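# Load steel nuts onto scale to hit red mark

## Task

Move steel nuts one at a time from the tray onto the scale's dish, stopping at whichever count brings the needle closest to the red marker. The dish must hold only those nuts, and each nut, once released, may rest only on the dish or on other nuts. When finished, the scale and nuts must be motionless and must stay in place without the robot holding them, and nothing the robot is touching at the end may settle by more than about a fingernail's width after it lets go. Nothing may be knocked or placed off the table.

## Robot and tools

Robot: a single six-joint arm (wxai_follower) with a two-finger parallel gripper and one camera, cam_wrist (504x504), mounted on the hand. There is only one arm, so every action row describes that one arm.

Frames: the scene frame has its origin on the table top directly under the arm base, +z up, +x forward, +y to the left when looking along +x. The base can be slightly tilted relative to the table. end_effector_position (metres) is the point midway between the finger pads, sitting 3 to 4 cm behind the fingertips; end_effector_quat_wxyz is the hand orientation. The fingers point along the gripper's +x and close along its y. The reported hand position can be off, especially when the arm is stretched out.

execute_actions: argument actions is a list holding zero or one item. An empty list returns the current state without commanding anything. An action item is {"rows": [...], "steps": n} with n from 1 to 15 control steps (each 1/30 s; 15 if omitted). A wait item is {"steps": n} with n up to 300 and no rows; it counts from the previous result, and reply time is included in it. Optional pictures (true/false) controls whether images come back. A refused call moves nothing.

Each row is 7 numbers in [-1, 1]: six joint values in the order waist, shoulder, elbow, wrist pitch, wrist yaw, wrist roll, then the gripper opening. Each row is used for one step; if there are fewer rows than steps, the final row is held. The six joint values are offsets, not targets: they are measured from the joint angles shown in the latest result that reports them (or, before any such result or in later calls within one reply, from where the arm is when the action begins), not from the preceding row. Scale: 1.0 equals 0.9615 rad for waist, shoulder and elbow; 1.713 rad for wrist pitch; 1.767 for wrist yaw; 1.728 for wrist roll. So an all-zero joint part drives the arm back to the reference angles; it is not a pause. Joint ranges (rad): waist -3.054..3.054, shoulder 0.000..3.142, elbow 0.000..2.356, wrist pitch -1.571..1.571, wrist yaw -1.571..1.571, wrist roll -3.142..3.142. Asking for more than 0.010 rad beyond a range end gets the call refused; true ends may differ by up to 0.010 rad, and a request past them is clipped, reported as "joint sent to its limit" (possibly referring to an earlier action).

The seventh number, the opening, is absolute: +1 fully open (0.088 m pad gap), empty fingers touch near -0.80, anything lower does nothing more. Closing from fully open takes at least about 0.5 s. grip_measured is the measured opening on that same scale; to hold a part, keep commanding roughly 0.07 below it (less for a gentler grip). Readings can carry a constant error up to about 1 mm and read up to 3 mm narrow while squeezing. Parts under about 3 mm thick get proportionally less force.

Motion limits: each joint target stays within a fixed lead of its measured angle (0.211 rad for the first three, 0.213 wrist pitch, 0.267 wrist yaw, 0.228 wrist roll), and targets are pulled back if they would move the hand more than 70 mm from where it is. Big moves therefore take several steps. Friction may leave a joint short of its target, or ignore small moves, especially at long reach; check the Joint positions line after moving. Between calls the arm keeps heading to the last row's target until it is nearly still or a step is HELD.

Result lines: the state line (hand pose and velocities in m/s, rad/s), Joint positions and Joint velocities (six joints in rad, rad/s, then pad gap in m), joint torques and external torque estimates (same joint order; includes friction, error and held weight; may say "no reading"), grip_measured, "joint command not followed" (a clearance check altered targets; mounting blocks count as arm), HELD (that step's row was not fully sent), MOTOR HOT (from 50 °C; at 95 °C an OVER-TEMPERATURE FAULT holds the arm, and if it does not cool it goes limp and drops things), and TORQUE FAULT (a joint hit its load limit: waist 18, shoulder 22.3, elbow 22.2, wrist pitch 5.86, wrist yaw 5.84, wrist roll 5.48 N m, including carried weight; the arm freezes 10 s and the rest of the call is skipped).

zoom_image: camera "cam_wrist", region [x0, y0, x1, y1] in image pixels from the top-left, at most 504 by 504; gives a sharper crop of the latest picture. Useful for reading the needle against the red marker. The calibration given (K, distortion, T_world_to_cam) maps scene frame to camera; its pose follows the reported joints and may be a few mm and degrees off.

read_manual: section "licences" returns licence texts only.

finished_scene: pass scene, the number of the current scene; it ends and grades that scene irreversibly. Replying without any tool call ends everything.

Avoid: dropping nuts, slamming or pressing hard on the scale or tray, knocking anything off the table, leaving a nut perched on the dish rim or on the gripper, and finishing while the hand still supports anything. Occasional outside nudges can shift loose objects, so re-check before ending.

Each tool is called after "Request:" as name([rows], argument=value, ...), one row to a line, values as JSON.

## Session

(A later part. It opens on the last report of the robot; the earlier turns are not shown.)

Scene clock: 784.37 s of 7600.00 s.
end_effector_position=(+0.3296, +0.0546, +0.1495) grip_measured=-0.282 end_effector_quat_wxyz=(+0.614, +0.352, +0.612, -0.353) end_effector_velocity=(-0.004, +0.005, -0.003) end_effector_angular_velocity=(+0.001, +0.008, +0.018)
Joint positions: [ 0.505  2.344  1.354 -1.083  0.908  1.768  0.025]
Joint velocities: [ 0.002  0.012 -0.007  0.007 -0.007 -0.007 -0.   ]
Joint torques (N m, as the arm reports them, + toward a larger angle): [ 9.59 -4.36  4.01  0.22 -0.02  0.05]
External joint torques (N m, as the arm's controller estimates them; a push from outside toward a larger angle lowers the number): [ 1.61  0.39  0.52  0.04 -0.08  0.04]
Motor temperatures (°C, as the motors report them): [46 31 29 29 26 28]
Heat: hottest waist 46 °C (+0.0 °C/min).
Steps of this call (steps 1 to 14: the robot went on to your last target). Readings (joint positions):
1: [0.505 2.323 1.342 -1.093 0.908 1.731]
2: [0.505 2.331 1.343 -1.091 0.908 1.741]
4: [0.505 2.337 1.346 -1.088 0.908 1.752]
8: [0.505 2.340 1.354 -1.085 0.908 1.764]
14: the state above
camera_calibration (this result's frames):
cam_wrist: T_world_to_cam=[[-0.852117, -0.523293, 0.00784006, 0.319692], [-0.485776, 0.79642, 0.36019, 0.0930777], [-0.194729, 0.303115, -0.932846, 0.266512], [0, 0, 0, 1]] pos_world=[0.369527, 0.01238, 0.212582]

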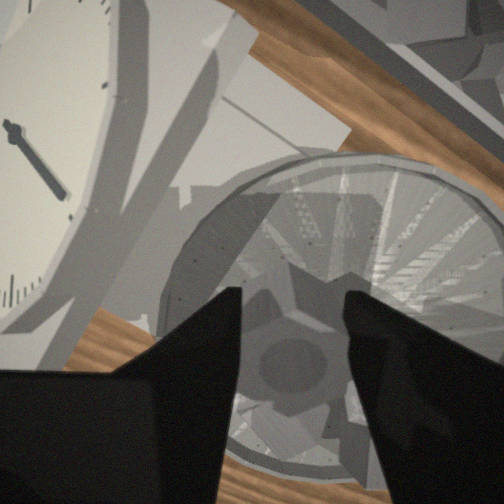

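Request:
execute_actions([
  {"rows":[[-0.01,-0.016,-0.012,0.011,0.002,-0.007,-0.36],[-0.02,-0.016,-0.024,0.022,0.005,-0.015,-0.36],[-0.03,-0.016,-0.035,0.033,0.007,-0.022,-0.36],[-0.039,-0.016,-0.045,0.044,0.009,-0.03,-0.36],[-0.048,-0.016,-0.055,0.055,0.011,-0.037,-0.36],[-0.057,-0.016,-0.066,0.066,0.013,-0.045,-0.36],[-0.066,-0.016,-0.076,0.077,0.016,-0.052,-0.36],[-0.075,-0.016,-0.086,0.088,0.018,-0.06,-0.36],[-0.083,-0.016,-0.096,0.1,0.02,-0.067,-0.36]]},
], pictures=false)

Request:
execute_actions([
  {"steps":8},
])

Scene clock: 794.97 s of 7600.00 s.
end_effector_position=(+0.3281, +0.0512, +0.1172) grip_measured=-0.282 end_effector_quat_wxyz=(+0.612, +0.351, +0.614, -0.354) end_effector_velocity=(+0.005, +0.005, -0.006) end_effector_angular_velocity=(+0.009, -0.045, -0.018)
Joint positions: [ 0.428  2.337  1.272 -0.926  0.938  1.662  0.025]
Joint velocities: [-0.007 -0.007 -0.037  0.11   0.022 -0.051  0.   ]
Joint torques (N m, as the arm reports them, + toward a larger angle): [ 9.24 -6.13  2.75  0.31  0.24 -0.14]
External joint torques (N m, as the arm's controller estimates them; a push from outside toward a larger angle lowers the number): [ 1.16 -1.23 -0.5   0.12  0.18 -0.14]
Motor temperatures (°C, as the motors report them): [48 31 29 29 26 28]
Heat: hottest waist 48 °C (+3.0 °C/min).
Steps of this call (steps 1 to 30: the robot went on to your last target; steps 31 to 303: nothing new was sent; steps 304 to 318: all 15 steps of this action). Readings (joint positions):
304: [0.505 2.344 1.354 -1.081 0.908 1.769]
305: [0.504 2.344 1.352 -1.073 0.908 1.764]
307: [0.496 2.342 1.343 -1.050 0.911 1.749]
311: [0.464 2.337 1.309 -0.991 0.925 1.706]
318: the state above

Scene clock: 795.23 s of 7600.00 s.
end_effector_position=(+0.3283, +0.0518, +0.1166) grip_measured=-0.282 end_effector_quat_wxyz=(+0.613, +0.351, +0.613, -0.353) end_effector_velocity=(-0.006, +0.003, -0.001) end_effector_angular_velocity=(+0.026, +0.029, +0.030)
Joint positions: [ 0.427  2.337  1.268 -0.916  0.94   1.656  0.025]
Joint velocities: [-0.002 -0.002 -0.007 -0.007 -0.037 -0.022 -0.   ]
Joint torques (N m, as the arm reports them, + toward a larger angle): [ 9.11 -6.24  2.82  0.25  0.23 -0.06]
External joint torques (N m, as the arm's controller estimates them; a push from outside toward a larger angle lowers the number): [ 1.17 -1.45 -0.37  0.07  0.17 -0.06]
Motor temperatures (°C, as the motors report them): [48 31 29 29 26 28]
Heat: hottest waist 48 °C (+3.0 °C/min).
Steps of this call (steps 1 to 8: the robot went on to your last target). Readings (joint positions):
1: [0.428 2.337 1.271 -0.924 0.939 1.661]
2: [0.428 2.337 1.270 -0.921 0.939 1.659]
4: [0.428 2.337 1.269 -0.919 0.940 1.657]
8: the state above
camera_calibration (this result's frames):
cam_wrist: T_world_to_cam=[[-0.852027, -0.523381, 0.0110413, 0.317014], [-0.484405, 0.796223, 0.362466, 0.105832], [-0.198499, 0.303482, -0.931932, 0.237556], [0, 0, 0, 1]] pos_world=[0.368525, 0.00955936, 0.179525]

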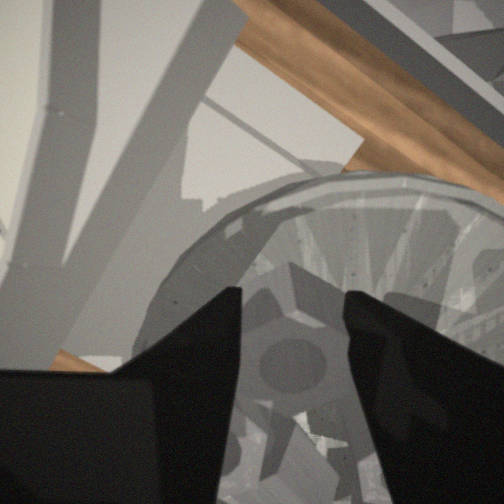

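Request:
execute_actions([
  {"rows":[[-0.008,0,-0.01,0.008,0.002,-0.005,-0.36],[-0.014,0,-0.016,0.016,0.003,-0.01,-0.36],[-0.02,0,-0.022,0.024,0.004,-0.015,-0.36],[-0.027,0,-0.028,0.032,0.006,-0.02,-0.36],[-0.034,0,-0.035,0.04,0.008,-0.026,-0.36]]},
])

Scene clock: 803.50 s of 7600.00 s.
end_effector_position=(+0.3280, +0.0527, +0.1112) grip_measured=-0.282 end_effector_quat_wxyz=(+0.618, +0.351, +0.612, -0.347) end_effector_velocity=(-0.003, +0.001, -0.002) end_effector_angular_velocity=(+0.005, +0.007, +0.008)
Joint positions: [ 0.418  2.332  1.241 -0.862  0.948  1.614  0.025]
Joint velocities: [-0.002 -0.002 -0.012  0.007 -0.007 -0.007 -0.   ]
Joint torques (N m, as the arm reports them, + toward a larger angle): [ 6.86 -4.59  2.59  1.09  0.24  0.  ]
External joint torques (N m, as the arm's controller estimates them; a push from outside toward a larger angle lowers the number): [-1.07  0.19 -0.57  0.89  0.17  0.  ]
Motor temperatures (°C, as the motors report them): [49 32 29 29 26 28]
Heat: hottest waist 49 °C (+4.0 °C/min).
Steps of this call (steps 1 to 30: the robot went on to your last target; steps 31 to 233: nothing new was sent; steps 234 to 248: all 15 steps of this action). Readings (joint positions):
234: [0.427 2.337 1.267 -0.913 0.940 1.654]
235: [0.426 2.337 1.265 -0.908 0.940 1.651]
237: [0.422 2.337 1.260 -0.896 0.942 1.641]
241: [0.419 2.334 1.247 -0.872 0.946 1.623]
248: the state above
camera_calibration (this result's frames):
cam_wrist: T_world_to_cam=[[-0.847032, -0.531541, -0.000716211, 0.317387], [-0.496393, 0.790539, 0.358668, 0.111534], [-0.190081, 0.304159, -0.933465, 0.229509], [0, 0, 0, 1]] pos_world=[0.367827, 0.0107245, 0.174462]

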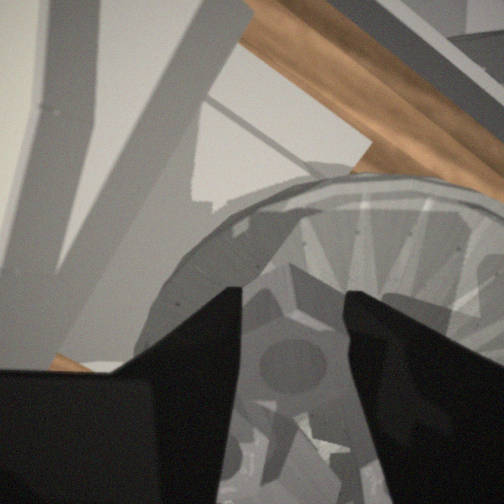

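Request:
execute_actions([
  {"rows":[[0.006,0,0.004,-0.005,0,0,-0.36],[0.006,0,0.004,-0.005,0,0,-0.36],[0.006,0,0.004,-0.005,0,0,-0.26],[0.006,0,0.004,-0.005,0,0,-0.21],[0.006,0,0.004,-0.005,0,0,-0.16],[0.006,0,0.004,-0.005,0,0,-0.12],[0.006,0,0.004,-0.005,0,0,-0.12],[0.02,0,0.025,-0.025,-0.005,0.01,-0.12],[0.04,0,0.045,-0.05,-0.01,0.03,-0.12],[0.06,0,0.065,-0.075,-0.015,0.04,-0.12],[0.08,0,0.085,-0.1,-0.02,0.05,-0.12],[0.1,0,0.1,-0.12,-0.025,0.05,-0.12],[0.13,0,0.1,-0.14,-0.035,0,-0.12],[0.17,-0.01,0.08,-0.16,-0.045,-0.1,0],[0.235,-0.03,0.05,-0.19,-0.063,-0.42,0.8]]},
], pictures=false)

Request:
execute_actions([
  {"steps":25},
])

Scene clock: 813.83 s of 7600.00 s.
end_effector_position=(+0.3204, +0.0565, +0.1502) grip_measured=-0.026 end_effector_quat_wxyz=(+0.649, +0.286, +0.646, -0.281) end_effector_velocity=(-0.178, +0.063, +0.273) end_effector_angular_velocity=(+0.049, -0.003, +2.788)
Joint positions: [ 0.52   2.325  1.308 -1.059  0.9    1.561  0.038]
Joint velocities: [ 0.896 -0.159 -0.007 -1.077 -0.491 -1.575  0.175]
Joint torques (N m, as the arm reports them, + toward a larger angle): [11.52 -5.43  2.18 -0.67 -0.24  0.03]
External joint torques (N m, as the arm's controller estimates them; a push from outside toward a larger angle lowers the number): [ 2.   -0.9  -0.19 -0.49 -0.17  0.04]
Motor temperatures (°C, as the motors report them): [48 32 29 29 26 28]
Heat: hottest waist 48 °C (+3.0 °C/min).
Steps of this call (steps 1 to 15: the robot went on to your last target; steps 16 to 295: nothing new was sent; steps 296 to 310: all 15 steps of this action). Readings (joint positions):
296: [0.418 2.331 1.240 -0.860 0.949 1.613]
297: [0.420 2.331 1.240 -0.862 0.950 1.613]
299: [0.423 2.331 1.240 -0.864 0.952 1.613]
303: [0.425 2.331 1.244 -0.872 0.952 1.616]
310: the state above

Scene clock: 814.67 s of 7600.00 s.
end_effector_position=(+0.2940, +0.0648, +0.1837) grip_measured=+0.797 end_effector_quat_wxyz=(+0.712, -0.000, +0.702, +0.001) end_effector_velocity=(+0.000, -0.003, -0.002) end_effector_angular_velocity=(-0.010, +0.003, +0.023)
Joint positions: [ 0.644  2.309  1.297 -1.185  0.841  0.894  0.078]
Joint velocities: [-0.007 -0.002 -0.002 -0.007  0.007 -0.022  0.   ]
Joint torques (N m, as the arm reports them, + toward a larger angle): [ 8.26 -5.64  3.28 -0.12 -0.06 -0.01]
External joint torques (N m, as the arm's controller estimates them; a push from outside toward a larger angle lowers the number): [ 1.14 -1.17 -0.67 -0.36 -0.11 -0.01]
Motor temperatures (°C, as the motors report them): [48 32 29 29 26 28]
Heat: hottest waist 48 °C (+3.0 °C/min).
Steps of this call (steps 1 to 25: the robot went on to your last target). Readings (joint positions):
1: [0.551 2.320 1.307 -1.095 0.884 1.509]
2: [0.582 2.316 1.304 -1.118 0.871 1.456]
4: [0.624 2.314 1.301 -1.144 0.857 1.351]
8: [0.642 2.311 1.298 -1.172 0.847 1.142]
25: the state above
camera_calibration (this result's frames):
cam_wrist: T_world_to_cam=[[0.0235537, -0.999689, 0.00815809, 0.0677677], [-0.936829, -0.0192225, 0.349259, 0.242758], [-0.348994, -0.0158691, -0.936991, 0.355145], [0, 0, 0, 1]] pos_world=[0.34977, 0.0780489, 0.247429]

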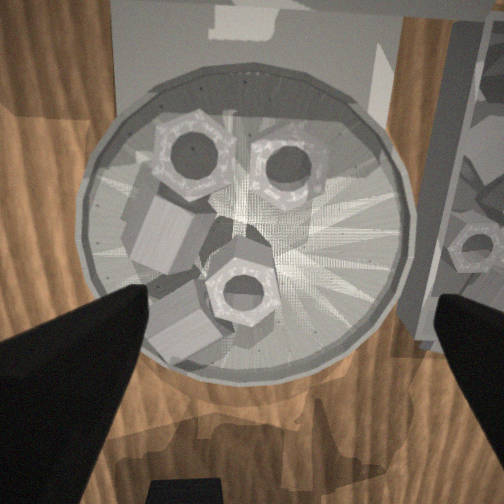

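Request:
execute_actions([
  {"rows":[[-0.025,-0.05,-0.015,0,0.008,-0.03,0.4],[-0.05,-0.1,-0.03,0,0.016,-0.06,-0.06],[-0.075,-0.15,-0.045,0,0.024,-0.09,-0.06],[-0.1,-0.2,-0.06,0.01,0.032,-0.12,-0.06],[-0.13,-0.25,-0.08,0.02,0.04,-0.15,-0.06],[-0.16,-0.3,-0.1,0.03,0.048,-0.18,-0.06],[-0.19,-0.35,-0.12,0.045,0.056,-0.21,-0.06],[-0.22,-0.4,-0.14,0.06,0.064,-0.24,-0.06],[-0.255,-0.44,-0.165,0.085,0.07,-0.27,-0.06],[-0.29,-0.47,-0.19,0.11,0.076,-0.3,-0.06],[-0.33,-0.497,-0.22,0.14,0.082,-0.33,-0.06],[-0.37,-0.497,-0.25,0.175,0.088,-0.35,-0.06],[-0.41,-0.497,-0.28,0.21,0.088,-0.37,-0.06],[-0.45,-0.497,-0.32,0.26,0.088,-0.37,-0.06],[-0.535,-0.497,-0.377,0.321,0.088,-0.371,-0.06]]},
], pictures=false)

Request:
execute_actions([
  {"steps":24},
])

Scene clock: 832.13 s of 7600.00 s.
end_effector_position=(+0.3220, -0.0691, +0.1351) grip_measured=-0.040 end_effector_quat_wxyz=(+0.732, +0.034, +0.680, -0.013) end_effector_velocity=(-0.128, -0.123, -0.397) end_effector_angular_velocity=(-0.097, +0.613, -0.567)
Joint positions: [ 0.295  1.856  1.07  -0.873  0.98   0.339  0.037]
Joint velocities: [-1.214 -0.261 -0.93   1.37   0.081 -0.681 -0.008]
Joint torques (N m, as the arm reports them, + toward a larger angle): [ 5.98 -2.06  1.15  0.05  0.08 -0.05]
External joint torques (N m, as the arm's controller estimates them; a push from outside toward a larger angle lowers the number): [ 0.2  -0.1  -0.29  0.13  0.16 -0.02]
Motor temperatures (°C, as the motors report them): [49 32 29 29 26 28]
Heat: hottest waist 49 °C (+4.1 °C/min).
Steps of this call (steps 1 to 30: the robot went on to your last target; steps 31 to 509: nothing new was sent; steps 510 to 524: all 15 steps of this action). Readings (joint positions):
510: [0.643 2.303 1.296 -1.185 0.841 0.882]
511: [0.639 2.292 1.291 -1.185 0.842 0.861]
513: [0.618 2.244 1.272 -1.184 0.856 0.801]
517: [0.525 2.076 1.223 -1.138 0.908 0.633]
524: the state above

Scene clock: 832.93 s of 7600.00 s.
end_effector_position=(+0.3049, -0.0812, +0.0820) grip_measured=-0.058 end_effector_quat_wxyz=(+0.708, +0.066, +0.700, -0.060) end_effector_velocity=(-0.005, +0.001, -0.001) end_effector_angular_velocity=(+0.006, +0.017, +0.029)
Joint positions: [ 0.134  1.836  0.94  -0.637  0.993  0.256  0.036]
Joint velocities: [-0.002  0.002 -0.002 -0.022 -0.007 -0.007  0.   ]
Joint torques (N m, as the arm reports them, + toward a larger angle): [ 7.15 -4.55  2.3   0.26  0.17 -0.09]
External joint torques (N m, as the arm's controller estimates them; a push from outside toward a larger angle lowers the number): [ 0.75 -0.86 -0.25  0.06  0.17 -0.09]
Motor temperatures (°C, as the motors report them): [49 32 29 29 26 28]
Heat: hottest waist 49 °C (+4.0 °C/min).
Steps of this call (steps 1 to 24: the robot went on to your last target). Readings (joint positions):
1: [0.254 1.850 1.040 -0.827 0.983 0.320]
2: [0.217 1.849 1.013 -0.786 0.985 0.304]
4: [0.168 1.849 0.974 -0.724 0.987 0.283]
8: [0.144 1.842 0.950 -0.665 0.991 0.265]
24: the state above
camera_calibration (this result's frames):
cam_wrist: T_world_to_cam=[[-0.153715, -0.988115, -0.000466645, -0.0218531], [-0.924383, 0.143634, 0.353391, 0.294818], [-0.349124, 0.054753, -0.935475, 0.267032], [0, 0, 0, 1]] pos_world=[0.362393, -0.0785601, 0.145605]

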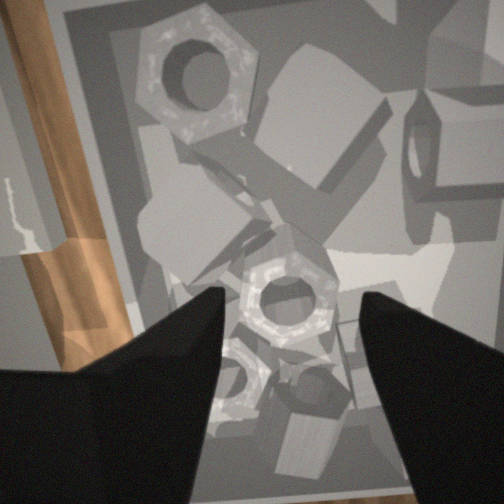

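Request:
execute_actions([
  {"rows":[[-0.008,0.008,-0.005,0.01,0,0.03,-0.12],[-0.016,0.012,-0.011,0.022,0,0.035,-0.12],[-0.025,0.013,-0.017,0.033,0,0.03,-0.12],[-0.033,0.013,-0.023,0.043,0,0.024,-0.12],[-0.042,0.014,-0.029,0.054,0,0.016,-0.12],[-0.05,0.014,-0.035,0.064,0,0.008,-0.12],[-0.059,0.015,-0.041,0.075,0,0,-0.12],[-0.067,0.015,-0.047,0.085,0,-0.007,-0.12],[-0.076,0.016,-0.053,0.096,0,-0.015,-0.12]]},
], pictures=false)

Request:
execute_actions([
  {"steps":6},
])

Scene clock: 840.77 s of 7600.00 s.
end_effector_position=(+0.3052, -0.0839, +0.0608) grip_measured=-0.117 end_effector_quat_wxyz=(+0.705, +0.099, +0.696, -0.097) end_effector_velocity=(-0.000, +0.002, -0.005) end_effector_angular_velocity=(+0.005, -0.013, +0.039)
Joint positions: [ 0.07   1.844  0.898 -0.487  0.993  0.238  0.033]
Joint velocities: [-0.012 -0.002 -0.027  0.066 -0.007 -0.081 -0.001]
Joint torques (N m, as the arm reports them, + toward a larger angle): [ 6.92 -3.29  2.04  0.33  0.08 -0.05]
External joint torques (N m, as the arm's controller estimates them; a push from outside toward a larger angle lowers the number): [ 0.54  0.65 -0.27  0.11  0.07 -0.05]
Motor temperatures (°C, as the motors report them): [48 32 29 29 26 28]
Heat: hottest waist 48 °C (+3.0 °C/min).
Steps of this call (steps 1 to 15: the robot went on to your last target; steps 16 to 220: nothing new was sent; steps 221 to 235: all 15 steps of this action). Readings (joint positions):
221: [0.134 1.836 0.940 -0.635 0.993 0.262]
222: [0.133 1.836 0.939 -0.628 0.993 0.274]
224: [0.126 1.837 0.935 -0.605 0.993 0.285]
228: [0.099 1.840 0.918 -0.546 0.993 0.272]
235: the state above

Scene clock: 840.97 s of 7600.00 s.
end_effector_position=(+0.3053, -0.0837, +0.0603) grip_measured=-0.117 end_effector_quat_wxyz=(+0.705, +0.099, +0.695, -0.097) end_effector_velocity=(-0.003, -0.000, +0.000) end_effector_angular_velocity=(-0.007, +0.005, +0.048)
Joint positions: [ 0.068  1.844  0.895 -0.48   0.993  0.233  0.033]
Joint velocities: [ 0.002 -0.002 -0.007 -0.007  0.007 -0.037 -0.   ]
Joint torques (N m, as the arm reports them, + toward a larger angle): [ 6.8  -3.18  2.27  0.43 -0.04 -0.06]
External joint torques (N m, as the arm's controller estimates them; a push from outside toward a larger angle lowers the number): [ 0.38  0.73 -0.01  0.23 -0.05 -0.06]
Motor temperatures (°C, as the motors report them): [48 32 29 29 26 28]
Heat: hottest waist 48 °C (+3.0 °C/min).
Steps of this call (steps 1 to 6: the robot went on to your last target). Readings (joint positions):
1: [0.069 1.844 0.897 -0.485 0.993 0.236]
2: [0.069 1.844 0.896 -0.483 0.993 0.235]
4: [0.068 1.844 0.895 -0.481 0.993 0.234]
6: the state above
camera_calibration (this result's frames):
cam_wrist: T_world_to_cam=[[-0.252374, -0.967623, 0.00358869, 0.00727192], [-0.905855, 0.237564, 0.350699, 0.305542], [-0.340197, 0.0852564, -0.936482, 0.246843], [0, 0, 0, 1]] pos_world=[0.362587, -0.0865943, 0.123985]

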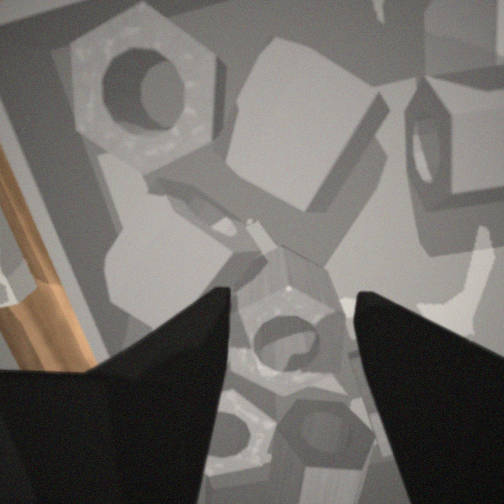

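Request:
execute_actions([
  {"rows":[[-0.012,0,-0.008,0.008,0,0,-0.14],[-0.012,0,-0.008,0.008,0,0,-0.17],[-0.012,0,-0.008,0.008,0,0,-0.2],[-0.012,0,-0.008,0.008,0,0,-0.25],[-0.012,0,-0.008,0.008,0,0,-0.34],[-0.012,0,-0.008,0.008,0,0,-0.34],[-0.006,0,0,0,0,0,-0.34],[0,0,0,0,0,0,-0.34],[0.015,0,0.012,-0.02,0,0.015,-0.34],[0.03,0,0.025,-0.04,0,0.03,-0.34],[0.05,0,0.04,-0.065,0,0.05,-0.34],[0.07,0,0.055,-0.09,0,0.07,-0.34],[0.09,0,0.07,-0.12,0,0.09,-0.34]]},
], pictures=false)

Request:
execute_actions([
  {"steps":10},
])

Scene clock: 855.20 s of 7600.00 s.
end_effector_position=(+0.3043, -0.0795, +0.0781) grip_measured=-0.280 end_effector_quat_wxyz=(+0.702, +0.099, +0.699, -0.092) end_effector_velocity=(+0.036, +0.022, +0.106) end_effector_angular_velocity=(+0.030, -0.126, -0.004)
Joint positions: [ 0.125  1.844  0.935 -0.62   0.989  0.34   0.025]
Joint velocities: [ 0.335 -0.002  0.227 -0.505 -0.007  0.418 -0.   ]
Joint torques (N m, as the arm reports them, + toward a larger angle): [ 7.07 -3.92  2.98 -0.16  0.13  0.07]
External joint torques (N m, as the arm's controller estimates them; a push from outside toward a larger angle lowers the number): [ 1.18 -0.09  0.51 -0.3   0.1   0.06]
Motor temperatures (°C, as the motors report them): [47 32 29 29 26 28]
Heat: hottest waist 47 °C (-1.0 °C/min).
Steps of this call (steps 1 to 15: the robot went on to your last target; steps 16 to 412: nothing new was sent; steps 413 to 427: all 15 steps of this action). Readings (joint positions):
413: [0.068 1.844 0.894 -0.477 0.993 0.232]
414: [0.068 1.844 0.894 -0.475 0.993 0.232]
416: [0.068 1.844 0.893 -0.472 0.989 0.232]
420: [0.069 1.844 0.893 -0.472 0.988 0.232]
427: the state above

Scene clock: 855.53 s of 7600.00 s.
end_effector_position=(+0.3045, -0.0787, +0.0863) grip_measured=-0.280 end_effector_quat_wxyz=(+0.702, +0.098, +0.699, -0.090) end_effector_velocity=(-0.003, +0.000, +0.003) end_effector_angular_velocity=(+0.005, +0.017, +0.032)
Joint positions: [ 0.15   1.844  0.955 -0.678  0.989  0.383  0.025]
Joint velocities: [ 0.007  0.002  0.012 -0.051 -0.007  0.007  0.   ]
Joint torques (N m, as the arm reports them, + toward a larger angle): [ 8.01 -3.88  3.45 -0.17  0.1   0.13]
External joint torques (N m, as the arm's controller estimates them; a push from outside toward a larger angle lowers the number): [ 1.58 -0.19  0.87 -0.36  0.09  0.13]
Motor temperatures (°C, as the motors report them): [47 32 29 29 26 28]
Heat: hottest waist 47 °C (-1.0 °C/min).
Steps of this call (steps 1 to 10: the robot went on to your last target). Readings (joint positions):
1: [0.135 1.844 0.942 -0.634 0.989 0.351]
2: [0.142 1.844 0.947 -0.645 0.989 0.359]
4: [0.148 1.844 0.952 -0.661 0.989 0.371]
8: [0.149 1.844 0.954 -0.675 0.989 0.381]
10: the state above
camera_calibration (this result's frames):
cam_wrist: T_world_to_cam=[[-0.24175, -0.970334, -0.00308653, 0.0090018], [-0.905504, 0.224452, 0.360115, 0.292616], [-0.348739, 0.0898526, -0.932903, 0.273211], [0, 0, 0, 1]] pos_world=[0.362421, -0.0814924, 0.149532]

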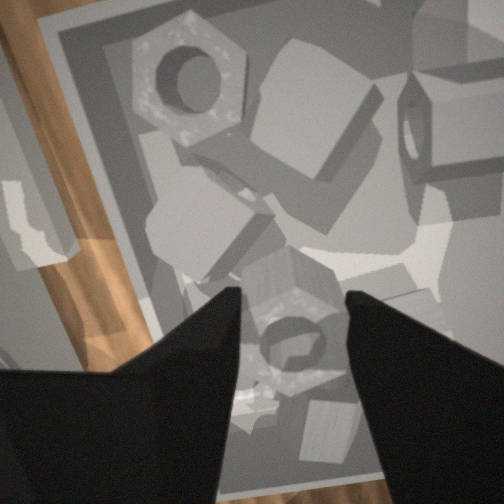

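Request:
execute_actions([
  {"rows":[[0.03,0,0.02,-0.03,0,0,-0.35],[0.06,0,0.04,-0.06,0,0,-0.35],[0.09,0,0.06,-0.09,0,0,-0.35],[0.12,0,0.08,-0.12,0,0,-0.35],[0.15,0,0.095,-0.15,-0.005,-0.01,-0.35],[0.18,0,0.11,-0.18,-0.01,-0.02,-0.35],[0.21,0,0.12,-0.205,-0.015,-0.03,-0.35],[0.24,0.01,0.125,-0.225,-0.02,-0.04,-0.35],[0.27,0.03,0.125,-0.24,-0.025,-0.05,-0.35],[0.3,0.06,0.125,-0.25,-0.03,-0.06,-0.35],[0.33,0.09,0.12,-0.25,-0.037,-0.07,-0.35],[0.36,0.13,0.115,-0.245,-0.045,-0.075,-0.35],[0.39,0.18,0.11,-0.235,-0.052,-0.075,-0.35],[0.42,0.23,0.1,-0.22,-0.06,-0.075,-0.35],[0.463,0.376,0.086,-0.19,-0.074,-0.075,-0.35]]},
], pictures=false)

Request:
execute_actions([
  {"steps":24},
])

Scene clock: 869.57 s of 7600.00 s.
end_effector_position=(+0.2893, -0.0154, +0.1615) grip_measured=-0.280 end_effector_quat_wxyz=(+0.713, -0.115, +0.679, +0.131) end_effector_velocity=(-0.104, +0.435, +0.015) end_effector_angular_velocity=(+0.019, -0.014, +1.421)
Joint positions: [ 0.484  1.978  1.064 -1.049  0.917  0.276  0.025]
Joint velocities: [ 0.842  1.228 -0.051  0.3   -0.403 -0.168 -0.   ]
Joint torques (N m, as the arm reports them, + toward a larger angle): [ 8.11 -1.02  2.49  0.49 -0.32 -0.12]
External joint torques (N m, as the arm's controller estimates them; a push from outside toward a larger angle lowers the number): [ 1.48  0.53  0.    0.11 -0.17 -0.11]
Motor temperatures (°C, as the motors report them): [47 32 29 29 26 28]
Heat: hottest waist 47 °C (-1.0 °C/min).
Steps of this call (steps 1 to 30: the robot went on to your last target; steps 31 to 406: nothing new was sent; steps 407 to 421: all 15 steps of this action). Readings (joint positions):
407: [0.154 1.844 0.959 -0.691 0.989 0.386]
408: [0.160 1.844 0.963 -0.711 0.990 0.386]
410: [0.188 1.844 0.981 -0.770 0.989 0.386]
414: [0.288 1.844 1.035 -0.927 0.980 0.355]
421: the state above

Scene clock: 870.37 s of 7600.00 s.
end_effector_position=(+0.2573, +0.0467, +0.1484) grip_measured=-0.280 end_effector_quat_wxyz=(+0.676, -0.207, +0.677, +0.204) end_effector_velocity=(-0.002, -0.001, -0.001) end_effector_angular_velocity=(+0.001, +0.011, +0.012)
Joint positions: [ 0.592  2.2    1.038 -1.006  0.863  0.256  0.025]
Joint velocities: [-0.002 -0.002 -0.002 -0.007 -0.007 -0.007 -0.   ]
Joint torques (N m, as the arm reports them, + toward a larger angle): [ 7.9  -3.27  3.62  0.26 -0.1  -0.09]
External joint torques (N m, as the arm's controller estimates them; a push from outside toward a larger angle lowers the number): [ 1.57  0.61 -0.05  0.04 -0.12 -0.09]
Motor temperatures (°C, as the motors report them): [47 32 29 29 26 28]
Heat: hottest waist 47 °C (-1.0 °C/min).
Steps of this call (steps 1 to 24: the robot went on to your last target). Readings (joint positions):
1: [0.511 2.023 1.062 -1.037 0.904 0.271]
2: [0.536 2.067 1.060 -1.025 0.892 0.267]
4: [0.569 2.137 1.050 -1.017 0.872 0.262]
8: [0.585 2.185 1.038 -1.011 0.865 0.258]
24: the state above
camera_calibration (this result's frames):
cam_wrist: T_world_to_cam=[[0.57487, -0.818155, 0.0121433, -0.100055], [-0.764266, -0.531587, 0.36512, 0.19754], [-0.292269, -0.219177, -0.930881, 0.303029], [0, 0, 0, 1]] pos_world=[0.297058, 0.0895661, 0.211173]

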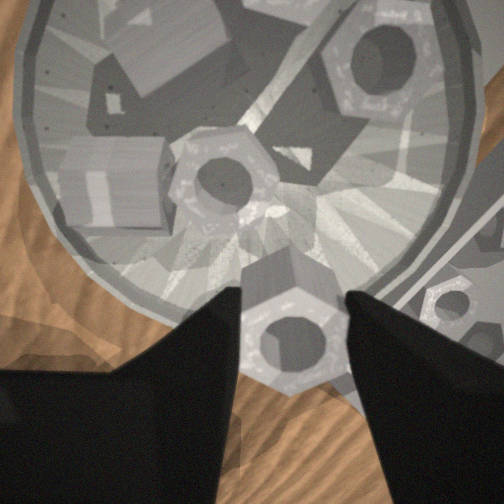

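Request:
execute_actions([
  {"rows":[[-0.012,0.015,0.02,0,0.003,-0.008,-0.35],[-0.022,0.028,0.035,0.005,0.006,-0.016,-0.35],[-0.032,0.03,0.028,0.015,0.009,-0.023,-0.35],[-0.042,0.03,0.018,0.026,0.012,-0.03,-0.35],[-0.052,0.032,0.008,0.037,0.015,-0.037,-0.35],[-0.062,0.032,-0.002,0.048,0.018,-0.044,-0.35],[-0.071,0.034,-0.012,0.058,0.02,-0.051,-0.35],[-0.08,0.034,-0.021,0.069,0.023,-0.058,-0.35],[-0.09,0.036,-0.03,0.08,0.026,-0.065,-0.35],[-0.1,0.036,-0.04,0.09,0.029,-0.072,-0.35],[-0.109,0.037,-0.049,0.101,0.032,-0.078,-0.35]]},
], pictures=false)

Request:
execute_actions([
  {"steps":10},
])

Scene clock: 886.93 s of 7600.00 s.
end_effector_position=(+0.2664, +0.0486, +0.1206) grip_measured=-0.280 end_effector_quat_wxyz=(+0.676, -0.208, +0.676, +0.206) end_effector_velocity=(-0.003, -0.006, -0.010) end_effector_angular_velocity=(-0.066, -0.067, +0.099)
Joint positions: [ 0.506  2.226  1.008 -0.859  0.907  0.135  0.025]
Joint velocities: [-0.002 -0.002 -0.071  0.081  0.095 -0.11  -0.   ]
Joint torques (N m, as the arm reports them, + toward a larger angle): [ 6.02 -2.99  2.67  0.67  0.25 -0.11]
External joint torques (N m, as the arm's controller estimates them; a push from outside toward a larger angle lowers the number): [-0.42  0.95 -0.51  0.46  0.29 -0.11]
Motor temperatures (°C, as the motors report them): [48 31 29 29 26 28]
Heat: hottest waist 48 °C (+0.0 °C/min).
Steps of this call (steps 1 to 15: the robot went on to your last target; steps 16 to 482: nothing new was sent; steps 483 to 497: all 15 steps of this action). Readings (joint positions):
483: [0.592 2.201 1.038 -1.006 0.863 0.254]
484: [0.590 2.204 1.042 -1.006 0.863 0.248]
486: [0.580 2.212 1.047 -0.991 0.866 0.233]
490: [0.546 2.221 1.042 -0.939 0.885 0.194]
497: the state above

Scene clock: 887.27 s of 7600.00 s.
end_effector_position=(+0.2662, +0.0489, +0.1194) grip_measured=-0.280 end_effector_quat_wxyz=(+0.678, -0.211, +0.673, +0.206) end_effector_velocity=(-0.005, +0.002, -0.002) end_effector_angular_velocity=(+0.015, +0.018, -0.007)
Joint positions: [ 0.506  2.226  1.    -0.844  0.914  0.123  0.025]
Joint velocities: [-0.002 -0.002 -0.012  0.007 -0.022  0.007 -0.   ]
Joint torques (N m, as the arm reports them, + toward a larger angle): [ 5.78 -3.13  2.65  0.84  0.19  0.05]
External joint torques (N m, as the arm's controller estimates them; a push from outside toward a larger angle lowers the number): [-0.84  0.87 -0.64  0.61  0.18  0.05]
Motor temperatures (°C, as the motors report them): [48 31 29 29 26 28]
Heat: hottest waist 48 °C (-1.0 °C/min).
Steps of this call (steps 1 to 10: the robot went on to your last target). Readings (joint positions):
1: [0.506 2.226 1.006 -0.855 0.910 0.132]
2: [0.506 2.226 1.004 -0.852 0.911 0.130]
4: [0.506 2.226 1.002 -0.848 0.913 0.127]
8: [0.506 2.226 1.000 -0.845 0.914 0.124]
10: the state above
camera_calibration (this result's frames):
cam_wrist: T_world_to_cam=[[0.582945, -0.812327, 0.0173438, -0.106072], [-0.761685, -0.538922, 0.359721, 0.216446], [-0.282864, -0.222908, -0.932899, 0.277], [0, 0, 0, 1]] pos_world=[0.305051, 0.0922284, 0.182393]

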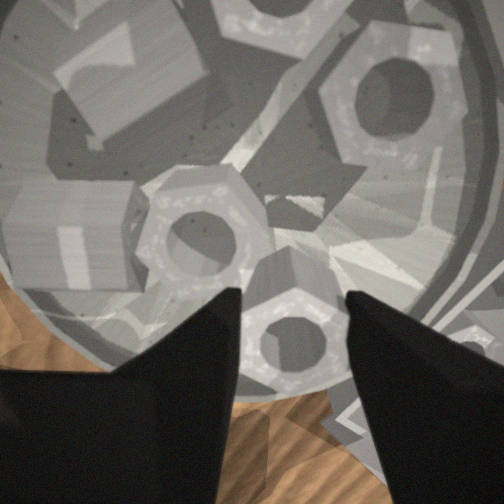

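Request:
execute_actions([
  {"rows":[[0.015,0,0.025,-0.025,0,0,-0.35],[0.015,0,0.025,-0.025,0,0,-0.35],[0.015,0,0.028,-0.025,0,0,-0.35],[0.012,0.01,0.04,-0.027,0,0,-0.35],[0.008,0.018,0.052,-0.028,0,0,-0.35],[0.003,0.024,0.063,-0.03,0,0,-0.35],[-0.002,0.028,0.071,-0.03,0,0,-0.35],[-0.002,0.028,0.071,-0.03,0,0,-0.35],[-0.002,0.028,0.071,-0.03,0,0,-0.35],[-0.002,0.028,0.071,-0.03,0,0,-0.35],[-0.01,0.029,0.06,-0.022,0,-0.005,-0.35],[-0.017,0.03,0.052,-0.015,0.002,-0.01,-0.35],[-0.024,0.03,0.044,-0.008,0.003,-0.015,-0.35],[-0.031,0.031,0.036,0,0.005,-0.02,-0.35],[-0.038,0.031,0.029,0.007,0.006,-0.025,-0.35]]},
], pictures=false)

Request:
execute_actions([
  {"steps":12},
])

Scene clock: 903.90 s of 7600.00 s.
end_effector_position=(+0.2756, +0.0497, +0.1212) grip_measured=-0.280 end_effector_quat_wxyz=(+0.674, -0.216, +0.674, +0.212) end_effector_velocity=(-0.015, +0.006, -0.033) end_effector_angular_velocity=(+0.043, +0.039, +0.089)
Joint positions: [ 0.498  2.244  1.047 -0.872  0.915  0.103  0.025]
Joint velocities: [-0.076 -0.002 -0.115  0.198 -0.022 -0.198  0.   ]
Joint torques (N m, as the arm reports them, + toward a larger angle): [ 6.08 -2.9   2.88  0.9   0.22  0.05]
External joint torques (N m, as the arm's controller estimates them; a push from outside toward a larger angle lowers the number): [-0.61  1.02 -0.21  0.66  0.22  0.05]
Motor temperatures (°C, as the motors report them): [46 31 29 29 26 28]
Heat: hottest waist 46 °C (-2.0 °C/min).
Steps of this call (steps 1 to 30: the robot went on to your last target; steps 31 to 484: nothing new was sent; steps 485 to 499: all 15 steps of this action). Readings (joint positions):
485: [0.508 2.226 1.001 -0.847 0.915 0.122]
486: [0.511 2.226 1.004 -0.855 0.915 0.122]
488: [0.514 2.226 1.011 -0.868 0.915 0.122]
492: [0.511 2.237 1.038 -0.885 0.915 0.122]
499: the state above

Scene clock: 904.30 s of 7600.00 s.
end_effector_position=(+0.2751, +0.0502, +0.1183) grip_measured=-0.280 end_effector_quat_wxyz=(+0.675, -0.219, +0.671, +0.214) end_effector_velocity=(-0.006, -0.001, -0.004) end_effector_angular_velocity=(-0.004, +0.021, +0.021)
Joint positions: [ 0.493  2.244  1.035 -0.848  0.92   0.081  0.025]
Joint velocities: [-0.007  0.002 -0.012 -0.007 -0.007 -0.007  0.   ]
Joint torques (N m, as the arm reports them, + toward a larger angle): [ 5.68 -2.68  2.78  1.24  0.1   0.02]
External joint torques (N m, as the arm's controller estimates them; a push from outside toward a larger angle lowers the number): [-1.09  1.4  -0.4   1.03  0.1   0.02]
Motor temperatures (°C, as the motors report them): [46 31 29 29 26 28]
Heat: hottest waist 46 °C (-2.0 °C/min).
Steps of this call (steps 1 to 12: the robot went on to your last target). Readings (joint positions):
1: [0.496 2.244 1.044 -0.866 0.915 0.097]
2: [0.495 2.244 1.042 -0.861 0.916 0.093]
4: [0.494 2.244 1.039 -0.855 0.917 0.088]
8: [0.493 2.244 1.036 -0.849 0.919 0.083]
12: the state above
camera_calibration (this result's frames):
cam_wrist: T_world_to_cam=[[0.601966, -0.798343, 0.0168888, -0.116046], [-0.74837, -0.556656, 0.36066, 0.221467], [-0.278529, -0.229744, -0.932544, 0.277912], [0, 0, 0, 1]] pos_world=[0.313002, 0.0944851, 0.18125]

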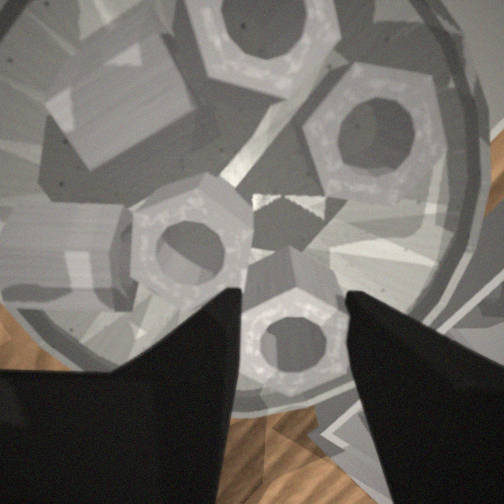

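Request:
execute_actions([
  {"rows":[[0.015,0,0.025,-0.025,0,0,-0.35],[0.015,0,0.025,-0.025,0,0,-0.35],[0.015,0,0.028,-0.025,0,0,-0.35],[0.015,0,0.03,-0.027,0,-0.05,-0.35],[0.012,-0.005,0.035,-0.028,0,-0.1,-0.35],[0.01,-0.008,0.038,-0.03,0,-0.16,-0.35],[0.008,-0.008,0.04,-0.03,0,-0.23,-0.35]]},
], pictures=false)

Request:
execute_actions([
  {"rows":[[-0.008,0,-0.01,0.008,0,-0.01,-0.35],[-0.015,0,-0.016,0.015,0,-0.015,-0.35],[-0.022,0,-0.022,0.023,0,-0.02,-0.35],[-0.029,0.004,-0.029,0.03,0.003,-0.025,-0.35],[-0.036,0.006,-0.036,0.038,0.005,-0.03,-0.35]]},
])

Scene clock: 915.07 s of 7600.00 s.
end_effector_position=(+0.2793, +0.0479, +0.1247) grip_measured=-0.280 end_effector_quat_wxyz=(+0.620, -0.346, +0.619, +0.337) end_effector_velocity=(-0.001, +0.000, -0.001) end_effector_angular_velocity=(+0.000, +0.013, +0.246)
Joint positions: [ 0.502  2.243  1.066 -0.895  0.92  -0.285  0.025]
Joint velocities: [-0.002  0.002  0.002 -0.007 -0.007 -0.242 -0.   ]
Joint torques (N m, as the arm reports them, + toward a larger angle): [ 7.97 -5.17  3.88 -0.11  0.   -0.1 ]
External joint torques (N m, as the arm's controller estimates them; a push from outside toward a larger angle lowers the number): [ 1.14 -1.06  0.58 -0.32  0.02 -0.09]
Motor temperatures (°C, as the motors report them): [45 31 29 30 26 28]
Heat: hottest waist 45 °C (-2.0 °C/min).
Steps of this call (steps 1 to 30: the robot went on to your last target; steps 31 to 308: nothing new was sent; steps 309 to 323: all 15 steps of this action). Readings (joint positions):
309: [0.494 2.243 1.036 -0.850 0.920 0.080]
310: [0.497 2.243 1.039 -0.858 0.920 0.080]
312: [0.502 2.243 1.045 -0.870 0.920 0.067]
316: [0.502 2.243 1.059 -0.886 0.920 -0.121]
323: the state above

Scene clock: 915.57 s of 7600.00 s.
end_effector_position=(+0.2787, +0.0489, +0.1159) grip_measured=-0.280 end_effector_quat_wxyz=(+0.619, -0.346, +0.616, +0.342) end_effector_velocity=(-0.000, +0.000, -0.002) end_effector_angular_velocity=(-0.001, -0.008, +0.011)
Joint positions: [ 0.479  2.243  1.041 -0.836  0.925 -0.333  0.025]
Joint velocities: [-0.002 -0.002 -0.012  0.022  0.007 -0.022 -0.   ]
Joint torques (N m, as the arm reports them, + toward a larger angle): [ 6.84 -3.58  2.66  0.38  0.11  0.01]
External joint torques (N m, as the arm's controller estimates them; a push from outside toward a larger angle lowers the number): [-0.05  0.6  -0.62  0.14  0.13  0.01]
Motor temperatures (°C, as the motors report them): [45 31 29 30 26 28]
Heat: hottest waist 45 °C (-2.0 °C/min).
Steps of this call (steps 1 to 15: all 15 steps of this action). Readings (joint positions):
1: [0.501 2.243 1.066 -0.895 0.920 -0.290]
2: [0.500 2.243 1.065 -0.892 0.920 -0.294]
4: [0.494 2.243 1.060 -0.874 0.920 -0.305]
8: [0.479 2.243 1.046 -0.847 0.922 -0.324]
15: the state above
camera_calibration (this result's frames):
cam_wrist: T_world_to_cam=[[0.862053, -0.506552, 0.016397, -0.205882], [-0.477247, -0.800442, 0.362669, 0.16038], [-0.170586, -0.320465, -0.931774, 0.250677], [0, 0, 0, 1]] pos_world=[0.296784, 0.104418, 0.178785]

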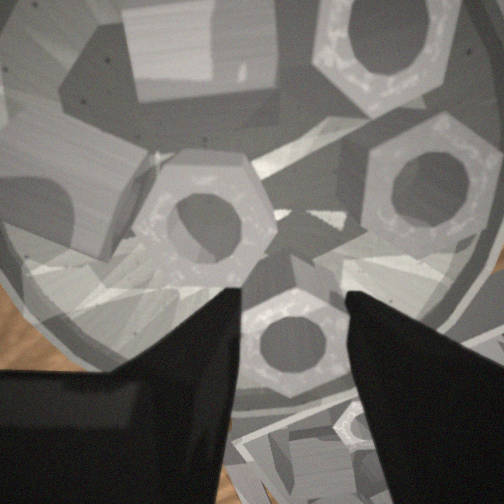

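Request:
execute_actions([
  {"rows":[[0.003,0,0,0,0,0,-0.27],[0.003,0,0,0,0,0,-0.235],[0.003,0,0,0,0,0,-0.21],[0.003,0,0,0,0,0,-0.18],[0.003,0,0,0,0,0,-0.14],[0.003,0,0,0,0,0,-0.12],[0.003,0,0,0,0,0,-0.12],[0.02,0,0.025,-0.025,-0.005,0.01,-0.12],[0.04,0,0.045,-0.05,-0.01,0.03,-0.12],[0.06,0,0.065,-0.07,-0.015,0.05,-0.12],[0.09,-0.01,0.09,-0.08,-0.02,0.1,-0.12],[0.12,-0.03,0.12,-0.08,-0.03,0.2,-0.12],[0.15,-0.05,0.15,-0.08,-0.04,0.3,0],[0.19,-0.08,0.19,-0.07,-0.05,0.5,0.3],[0.257,-0.14,0.27,-0.06,-0.067,0.67,0.8]]},
], pictures=false)

Request:
execute_actions([
  {"steps":35},
])

Scene clock: 927.17 s of 7600.00 s.
end_effector_position=(+0.2963, +0.0617, +0.1643) grip_measured=+0.082 end_effector_quat_wxyz=(+0.683, -0.267, +0.615, +0.288) end_effector_velocity=(+0.210, +0.110, +0.398) end_effector_angular_velocity=(+0.937, -0.852, -1.326)
Joint positions: [ 0.593  2.217  1.148 -0.94   0.868 -0.082  0.043]
Joint velocities: [ 0.769 -0.403  0.725 -0.007 -0.33   0.93   0.175]
Joint torques (N m, as the arm reports them, + toward a larger angle): [ 8.13 -6.95  5.27  0.27  0.02  0.2 ]
External joint torques (N m, as the arm's controller estimates them; a push from outside toward a larger angle lowers the number): [ 1.27 -1.77  0.87 -0.2  -0.03  0.15]
Motor temperatures (°C, as the motors report them): [45 31 29 30 26 28]
Heat: hottest waist 45 °C (-2.0 °C/min).
Steps of this call (steps 1 to 15: the robot went on to your last target; steps 16 to 333: nothing new was sent; steps 334 to 348: all 15 steps of this action). Readings (joint positions):
334: [0.480 2.243 1.040 -0.834 0.926 -0.335]
335: [0.480 2.243 1.040 -0.834 0.926 -0.335]
337: [0.482 2.243 1.040 -0.834 0.926 -0.335]
341: [0.483 2.243 1.043 -0.841 0.926 -0.332]
348: the state above

Scene clock: 928.33 s of 7600.00 s.
end_effector_position=(+0.3350, +0.0693, +0.2529) grip_measured=+0.797 end_effector_quat_wxyz=(+0.779, +0.165, +0.604, +0.025) end_effector_velocity=(-0.003, -0.000, -0.005) end_effector_angular_velocity=(-0.007, +0.015, +0.017)
Joint positions: [ 0.726  2.11   1.295 -0.938  0.81   0.822  0.078]
Joint velocities: [-0.007  0.002 -0.007 -0.007 -0.007 -0.007 -0.   ]
Joint torques (N m, as the arm reports them, + toward a larger angle): [ 8.1  -4.17  4.96  0.5  -0.09  0.11]
External joint torques (N m, as the arm's controller estimates them; a push from outside toward a larger angle lowers the number): [ 1.22 -0.53  0.37 -0.26 -0.09  0.13]
Motor temperatures (°C, as the motors report them): [45 31 29 30 26 28]
Heat: hottest waist 45 °C (-2.0 °C/min).
Steps of this call (steps 1 to 35: the robot went on to your last target). Readings (joint positions):
1: [0.618 2.202 1.173 -0.940 0.859 -0.045]
2: [0.642 2.184 1.199 -0.940 0.849 0.001]
4: [0.684 2.149 1.246 -0.938 0.834 0.104]
8: [0.722 2.111 1.291 -0.938 0.820 0.315]
35: the state above
camera_calibration (this result's frames):
cam_wrist: T_world_to_cam=[[-0.141955, -0.951108, -0.274305, 0.19426], [-0.985148, 0.1087, 0.132922, 0.319164], [-0.0966062, 0.2891, -0.952412, 0.332641], [0, 0, 0, 1]] pos_world=[0.374135, 0.053903, 0.327674]

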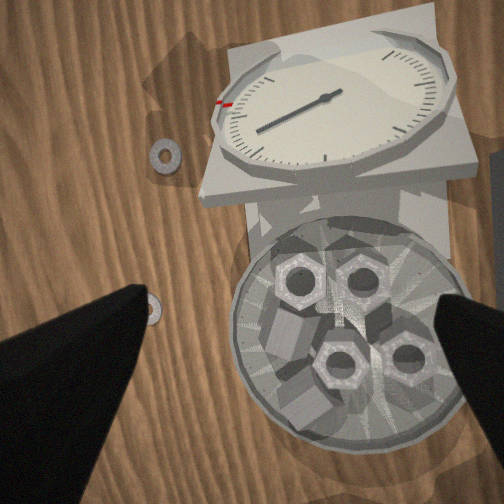

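Request:
zoom_image(camera="cam_wrist", region=[200,50,360,180])

Region (200, 50, 360, 180) of cam_wrist's 504x504 image, scaled by 3.150, with more detail than that image has; it fills the top 410 rows of this view, and the rest is white.

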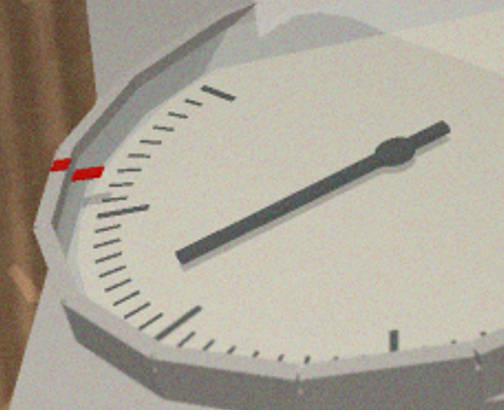

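Request:
execute_actions([
  {"rows":[[-0.03,-0.04,-0.03,0,0.01,0.04,0.4],[-0.06,-0.08,-0.06,0,0.02,0.08,-0.04],[-0.09,-0.12,-0.09,0,0.03,0.12,-0.04],[-0.12,-0.16,-0.12,0,0.04,0.16,-0.04],[-0.15,-0.2,-0.15,0,0.05,0.2,-0.04],[-0.18,-0.24,-0.18,0,0.06,0.25,-0.04],[-0.21,-0.28,-0.21,0,0.07,0.3,-0.04],[-0.245,-0.317,-0.24,0,0.08,0.35,-0.04],[-0.28,-0.317,-0.27,0,0.09,0.4,-0.04],[-0.315,-0.317,-0.3,0,0.1,0.45,-0.04],[-0.35,-0.317,-0.33,0,0.105,0.5,-0.04],[-0.385,-0.317,-0.36,0.02,0.105,0.53,-0.04],[-0.42,-0.317,-0.39,0.05,0.105,0.53,-0.04],[-0.46,-0.317,-0.42,0.08,0.105,0.53,-0.04],[-0.572,-0.317,-0.512,0.198,0.105,0.532,-0.04]]},
], pictures=false)

Request:
execute_actions([
  {"steps":28},
])

Scene clock: 950.30 s of 7600.00 s.
end_effector_position=(+0.2990, -0.0534, +0.1420) grip_measured=-0.021 end_effector_quat_wxyz=(+0.614, +0.418, +0.565, -0.359) end_effector_velocity=(-0.186, -0.035, -0.425) end_effector_angular_velocity=(+0.037, +0.838, -2.143)
Joint positions: [ 0.362  1.818  0.963 -0.85   0.976  1.513  0.038]
Joint velocities: [-1.145 -0.022 -1.101  1.355  0.066  1.297 -0.007]
Joint torques (N m, as the arm reports them, + toward a larger angle): [ 5.49 -3.43  2.45  0.19  0.24  0.16]
External joint torques (N m, as the arm's controller estimates them; a push from outside toward a larger angle lowers the number): [ 0.11 -0.85 -0.29  0.13  0.2   0.14]
Motor temperatures (°C, as the motors report them): [47 31 31 30 26 28]
Heat: hottest waist 47 °C (+0.0 °C/min).
Steps of this call (steps 1 to 15: the robot went on to your last target; steps 16 to 644: nothing new was sent; steps 645 to 659: all 15 steps of this action). Readings (joint positions):
645: [0.725 2.106 1.294 -0.938 0.810 0.834]
646: [0.721 2.097 1.286 -0.937 0.812 0.861]
648: [0.696 2.057 1.253 -0.937 0.832 0.943]
652: [0.588 1.923 1.159 -0.937 0.896 1.153]
659: the state above

Scene clock: 951.23 s of 7600.00 s.
end_effector_position=(+0.2738, -0.0621, +0.0826) grip_measured=-0.038 end_effector_quat_wxyz=(+0.500, +0.507, +0.498, -0.496) end_effector_velocity=(-0.002, -0.002, -0.002) end_effector_angular_velocity=(-0.008, +0.004, +0.001)
Joint positions: [ 0.181  1.81   0.808 -0.601  0.992  1.738  0.037]
Joint velocities: [-0.007 -0.002 -0.007  0.007  0.007 -0.007  0.   ]
Joint torques (N m, as the arm reports them, + toward a larger angle): [ 6.35 -3.98  1.97  0.25  0.21  0.14]
External joint torques (N m, as the arm's controller estimates them; a push from outside toward a larger angle lowers the number): [ 0.57 -0.74 -0.54  0.06  0.16  0.14]
Motor temperatures (°C, as the motors report them): [47 31 31 30 26 28]
Heat: hottest waist 47 °C (+0.0 °C/min).
Steps of this call (steps 1 to 28: the robot went on to your last target). Readings (joint positions):
1: [0.322 1.818 0.927 -0.800 0.979 1.565]
2: [0.281 1.818 0.895 -0.756 0.982 1.608]
4: [0.225 1.818 0.850 -0.693 0.985 1.664]
8: [0.194 1.813 0.822 -0.631 0.990 1.713]
28: the state above
camera_calibration (this result's frames):
cam_wrist: T_world_to_cam=[[-0.99983, -0.0178944, -0.00440881, 0.28446], [-0.0182542, 0.928644, 0.370523, 0.0623311], [-0.00253609, 0.370541, -0.928813, 0.179846], [0, 0, 0, 1]] pos_world=[0.286006, -0.119433, 0.145202]

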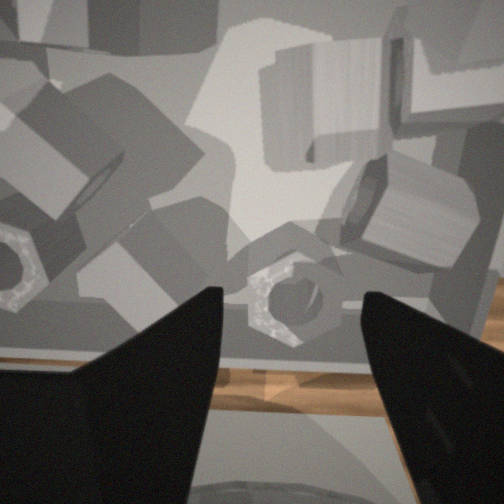

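Well aligned. Down 24 mm, then close and lift.

Request:
execute_actions([
  {"rows":[[-0.009,0,-0.008,0.011,0,-0.009,-0.07],[-0.018,0,-0.015,0.022,0,-0.018,-0.07],[-0.027,0,-0.022,0.033,0,-0.026,-0.07],[-0.036,0.003,-0.029,0.044,0,-0.035,-0.07],[-0.045,0.005,-0.036,0.056,0,-0.044,-0.07],[-0.054,0.007,-0.043,0.067,0,-0.052,-0.07],[-0.063,0.009,-0.05,0.078,0.002,-0.061,-0.07],[-0.072,0.01,-0.057,0.09,0.003,-0.07,-0.07],[-0.082,0.011,-0.064,0.101,0.004,-0.079,-0.07]]},
], pictures=false)

Request:
execute_actions([
  {"steps":5},
])

Request:
execute_actions([
  {"rows":[[0,0,0,0,0,0,-0.12],[0,0,0,0,0,0,-0.16],[0,0,0,0,0,0,-0.2],[0,0,0,0,0,0,-0.25],[0,0,0,0,0,0,-0.35],[0,0,0,0,0,0,-0.35],[0,0,0,0,0,0,-0.35],[0,0,0,0,0,0,-0.35],[0.015,0,0.012,-0.02,0,0.015,-0.35],[0.03,0,0.025,-0.04,0,0.03,-0.35],[0.05,0,0.04,-0.065,0,0.05,-0.35],[0.07,0,0.055,-0.09,0,0.07,-0.35],[0.095,0,0.075,-0.12,0,0.09,-0.35]]},
], pictures=false)

Request:
execute_actions([
  {"steps":10},
])

Scene clock: 967.43 s of 7600.00 s.
end_effector_position=(+0.2713, -0.0645, +0.0615) grip_measured=-0.067 end_effector_quat_wxyz=(+0.500, +0.505, +0.497, -0.498) end_effector_velocity=(-0.000, -0.003, -0.009) end_effector_angular_velocity=(-0.024, -0.012, +0.029)
Joint positions: [ 0.11   1.813  0.755 -0.442  0.994  1.613  0.036]
Joint velocities: [-0.027  0.002 -0.032  0.095  0.022 -0.095 -0.   ]
Joint torques (N m, as the arm reports them, + toward a larger angle): [ 6.2  -2.81  1.92  0.26  0.21 -0.06]
External joint torques (N m, as the arm's controller estimates them; a push from outside toward a larger angle lowers the number): [ 0.4   0.58 -0.25  0.08  0.15 -0.06]
Motor temperatures (°C, as the motors report them): [46 31 30 30 26 28]
Heat: hottest waist 46 °C (+1.0 °C/min).
Steps of this call (steps 1 to 15: the robot went on to your last target; steps 16 to 471: nothing new was sent; steps 472 to 486: all 15 steps of this action). Readings (joint positions):
472: [0.181 1.810 0.808 -0.598 0.992 1.738]
473: [0.179 1.810 0.807 -0.591 0.992 1.732]
475: [0.171 1.810 0.801 -0.569 0.992 1.714]
479: [0.143 1.810 0.779 -0.507 0.992 1.665]
486: the state above

Scene clock: 967.60 s of 7600.00 s.
end_effector_position=(+0.2716, -0.0646, +0.0608) grip_measured=-0.067 end_effector_quat_wxyz=(+0.501, +0.505, +0.497, -0.497) end_effector_velocity=(-0.004, -0.002, -0.003) end_effector_angular_velocity=(-0.009, +0.011, +0.017)
Joint positions: [ 0.108  1.813  0.754 -0.434  0.995  1.606  0.036]
Joint velocities: [-0.012 -0.002 -0.012  0.007  0.007 -0.022 -0.   ]
Joint torques (N m, as the arm reports them, + toward a larger angle): [ 6.21 -2.62  2.07  0.2   0.27 -0.08]
External joint torques (N m, as the arm's controller estimates them; a push from outside toward a larger angle lowers the number): [ 0.5   0.76 -0.05  0.03  0.21 -0.08]
Motor temperatures (°C, as the motors report them): [46 31 30 30 26 28]
Heat: hottest waist 46 °C (+1.0 °C/min).
Steps of this call (steps 1 to 5: the robot went on to your last target). Readings (joint positions):
1: [0.109 1.813 0.755 -0.440 0.994 1.611]
2: [0.109 1.813 0.754 -0.437 0.995 1.609]
4: [0.108 1.813 0.754 -0.435 0.995 1.607]
5: the state above
camera_calibration (this result's frames):
cam_wrist: T_world_to_cam=[[-0.999832, -0.0181108, -0.00291034, 0.282018], [-0.0179176, 0.930294, 0.366377, 0.0729831], [-0.00392791, 0.366368, -0.930462, 0.160776], [0, 0, 0, 1]] pos_world=[0.28391, -0.121691, 0.123677]

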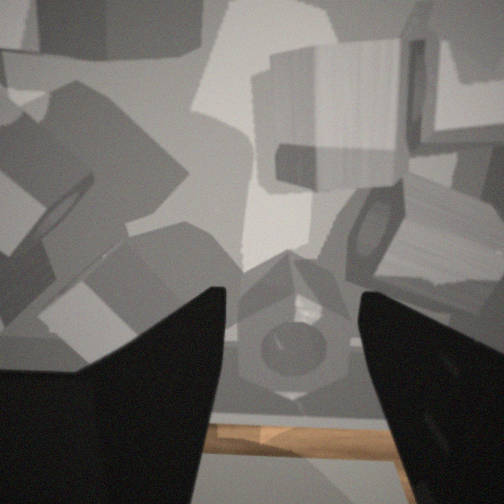

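Scene clock: 968.10 s of 7600.00 s.
end_effector_position=(+0.2722, -0.0620, +0.0781) grip_measured=-0.299 end_effector_quat_wxyz=(+0.502, +0.503, +0.500, -0.496) end_effector_velocity=(+0.043, +0.015, +0.100) end_effector_angular_velocity=(+0.006, -0.143, +0.015)
Joint positions: [ 0.168  1.813  0.797 -0.575  0.995  1.713  0.024]
Joint velocities: [ 0.339 -0.002  0.242 -0.505  0.007  0.388  0.   ]
Joint torques (N m, as the arm reports them, + toward a larger angle): [ 6.44 -3.37  3.02 -0.21  0.06  0.15]
External joint torques (N m, as the arm's controller estimates them; a push from outside toward a larger angle lowers the number): [ 1.08 -0.07  0.69 -0.31 -0.02  0.15]
Motor temperatures (°C, as the motors report them): [46 31 30 30 26 28]
Heat: hottest waist 46 °C (+1.0 °C/min).
Steps of this call (steps 1 to 15: all 15 steps of this action). Readings (joint positions):
1: [0.108 1.813 0.754 -0.433 0.995 1.606]
2: [0.108 1.813 0.754 -0.433 0.995 1.606]
4: [0.108 1.813 0.754 -0.433 0.995 1.606]
8: [0.108 1.813 0.754 -0.434 0.995 1.606]
15: the state above

Scene clock: 968.43 s of 7600.00 s.
end_effector_position=(+0.2734, -0.0616, +0.0860) grip_measured=-0.299 end_effector_quat_wxyz=(+0.503, +0.503, +0.500, -0.495) end_effector_velocity=(+0.002, +0.002, +0.004) end_effector_angular_velocity=(+0.007, -0.002, -0.005)
Joint positions: [ 0.194  1.813  0.818 -0.633  0.995  1.756  0.024]
Joint velocities: [ 0.012  0.002  0.012 -0.022 -0.007  0.022  0.   ]
Joint torques (N m, as the arm reports them, + toward a larger angle): [ 7.1  -3.16  3.38 -0.14  0.08  0.15]
External joint torques (N m, as the arm's controller estimates them; a push from outside toward a larger angle lowers the number): [ 1.25  0.04  0.85 -0.31  0.03  0.15]
Motor temperatures (°C, as the motors report them): [46 31 30 30 26 28]
Heat: hottest waist 46 °C (+1.0 °C/min).
Steps of this call (steps 1 to 10: the robot went on to your last target). Readings (joint positions):
1: [0.178 1.813 0.804 -0.589 0.995 1.724]
2: [0.184 1.813 0.809 -0.599 0.995 1.733]
4: [0.190 1.813 0.815 -0.615 0.995 1.744]
8: [0.193 1.813 0.817 -0.630 0.995 1.754]
10: the state above
camera_calibration (this result's frames):
cam_wrist: T_world_to_cam=[[-0.999613, -0.0277324, -0.00211162, 0.283245], [-0.0265718, 0.929831, 0.367026, 0.0632734], [-0.00821508, 0.36694, -0.930208, 0.184275], [0, 0, 0, 1]] pos_world=[0.286331, -0.118596, 0.148789]

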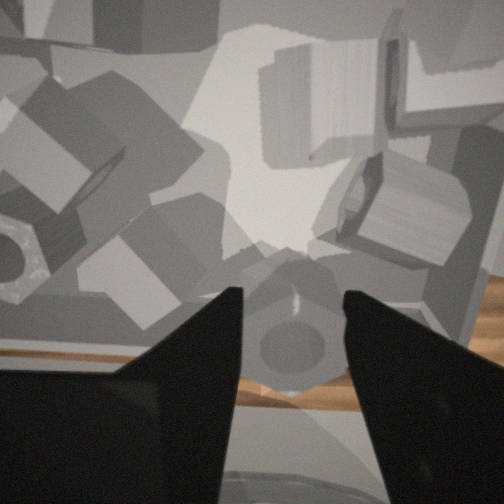

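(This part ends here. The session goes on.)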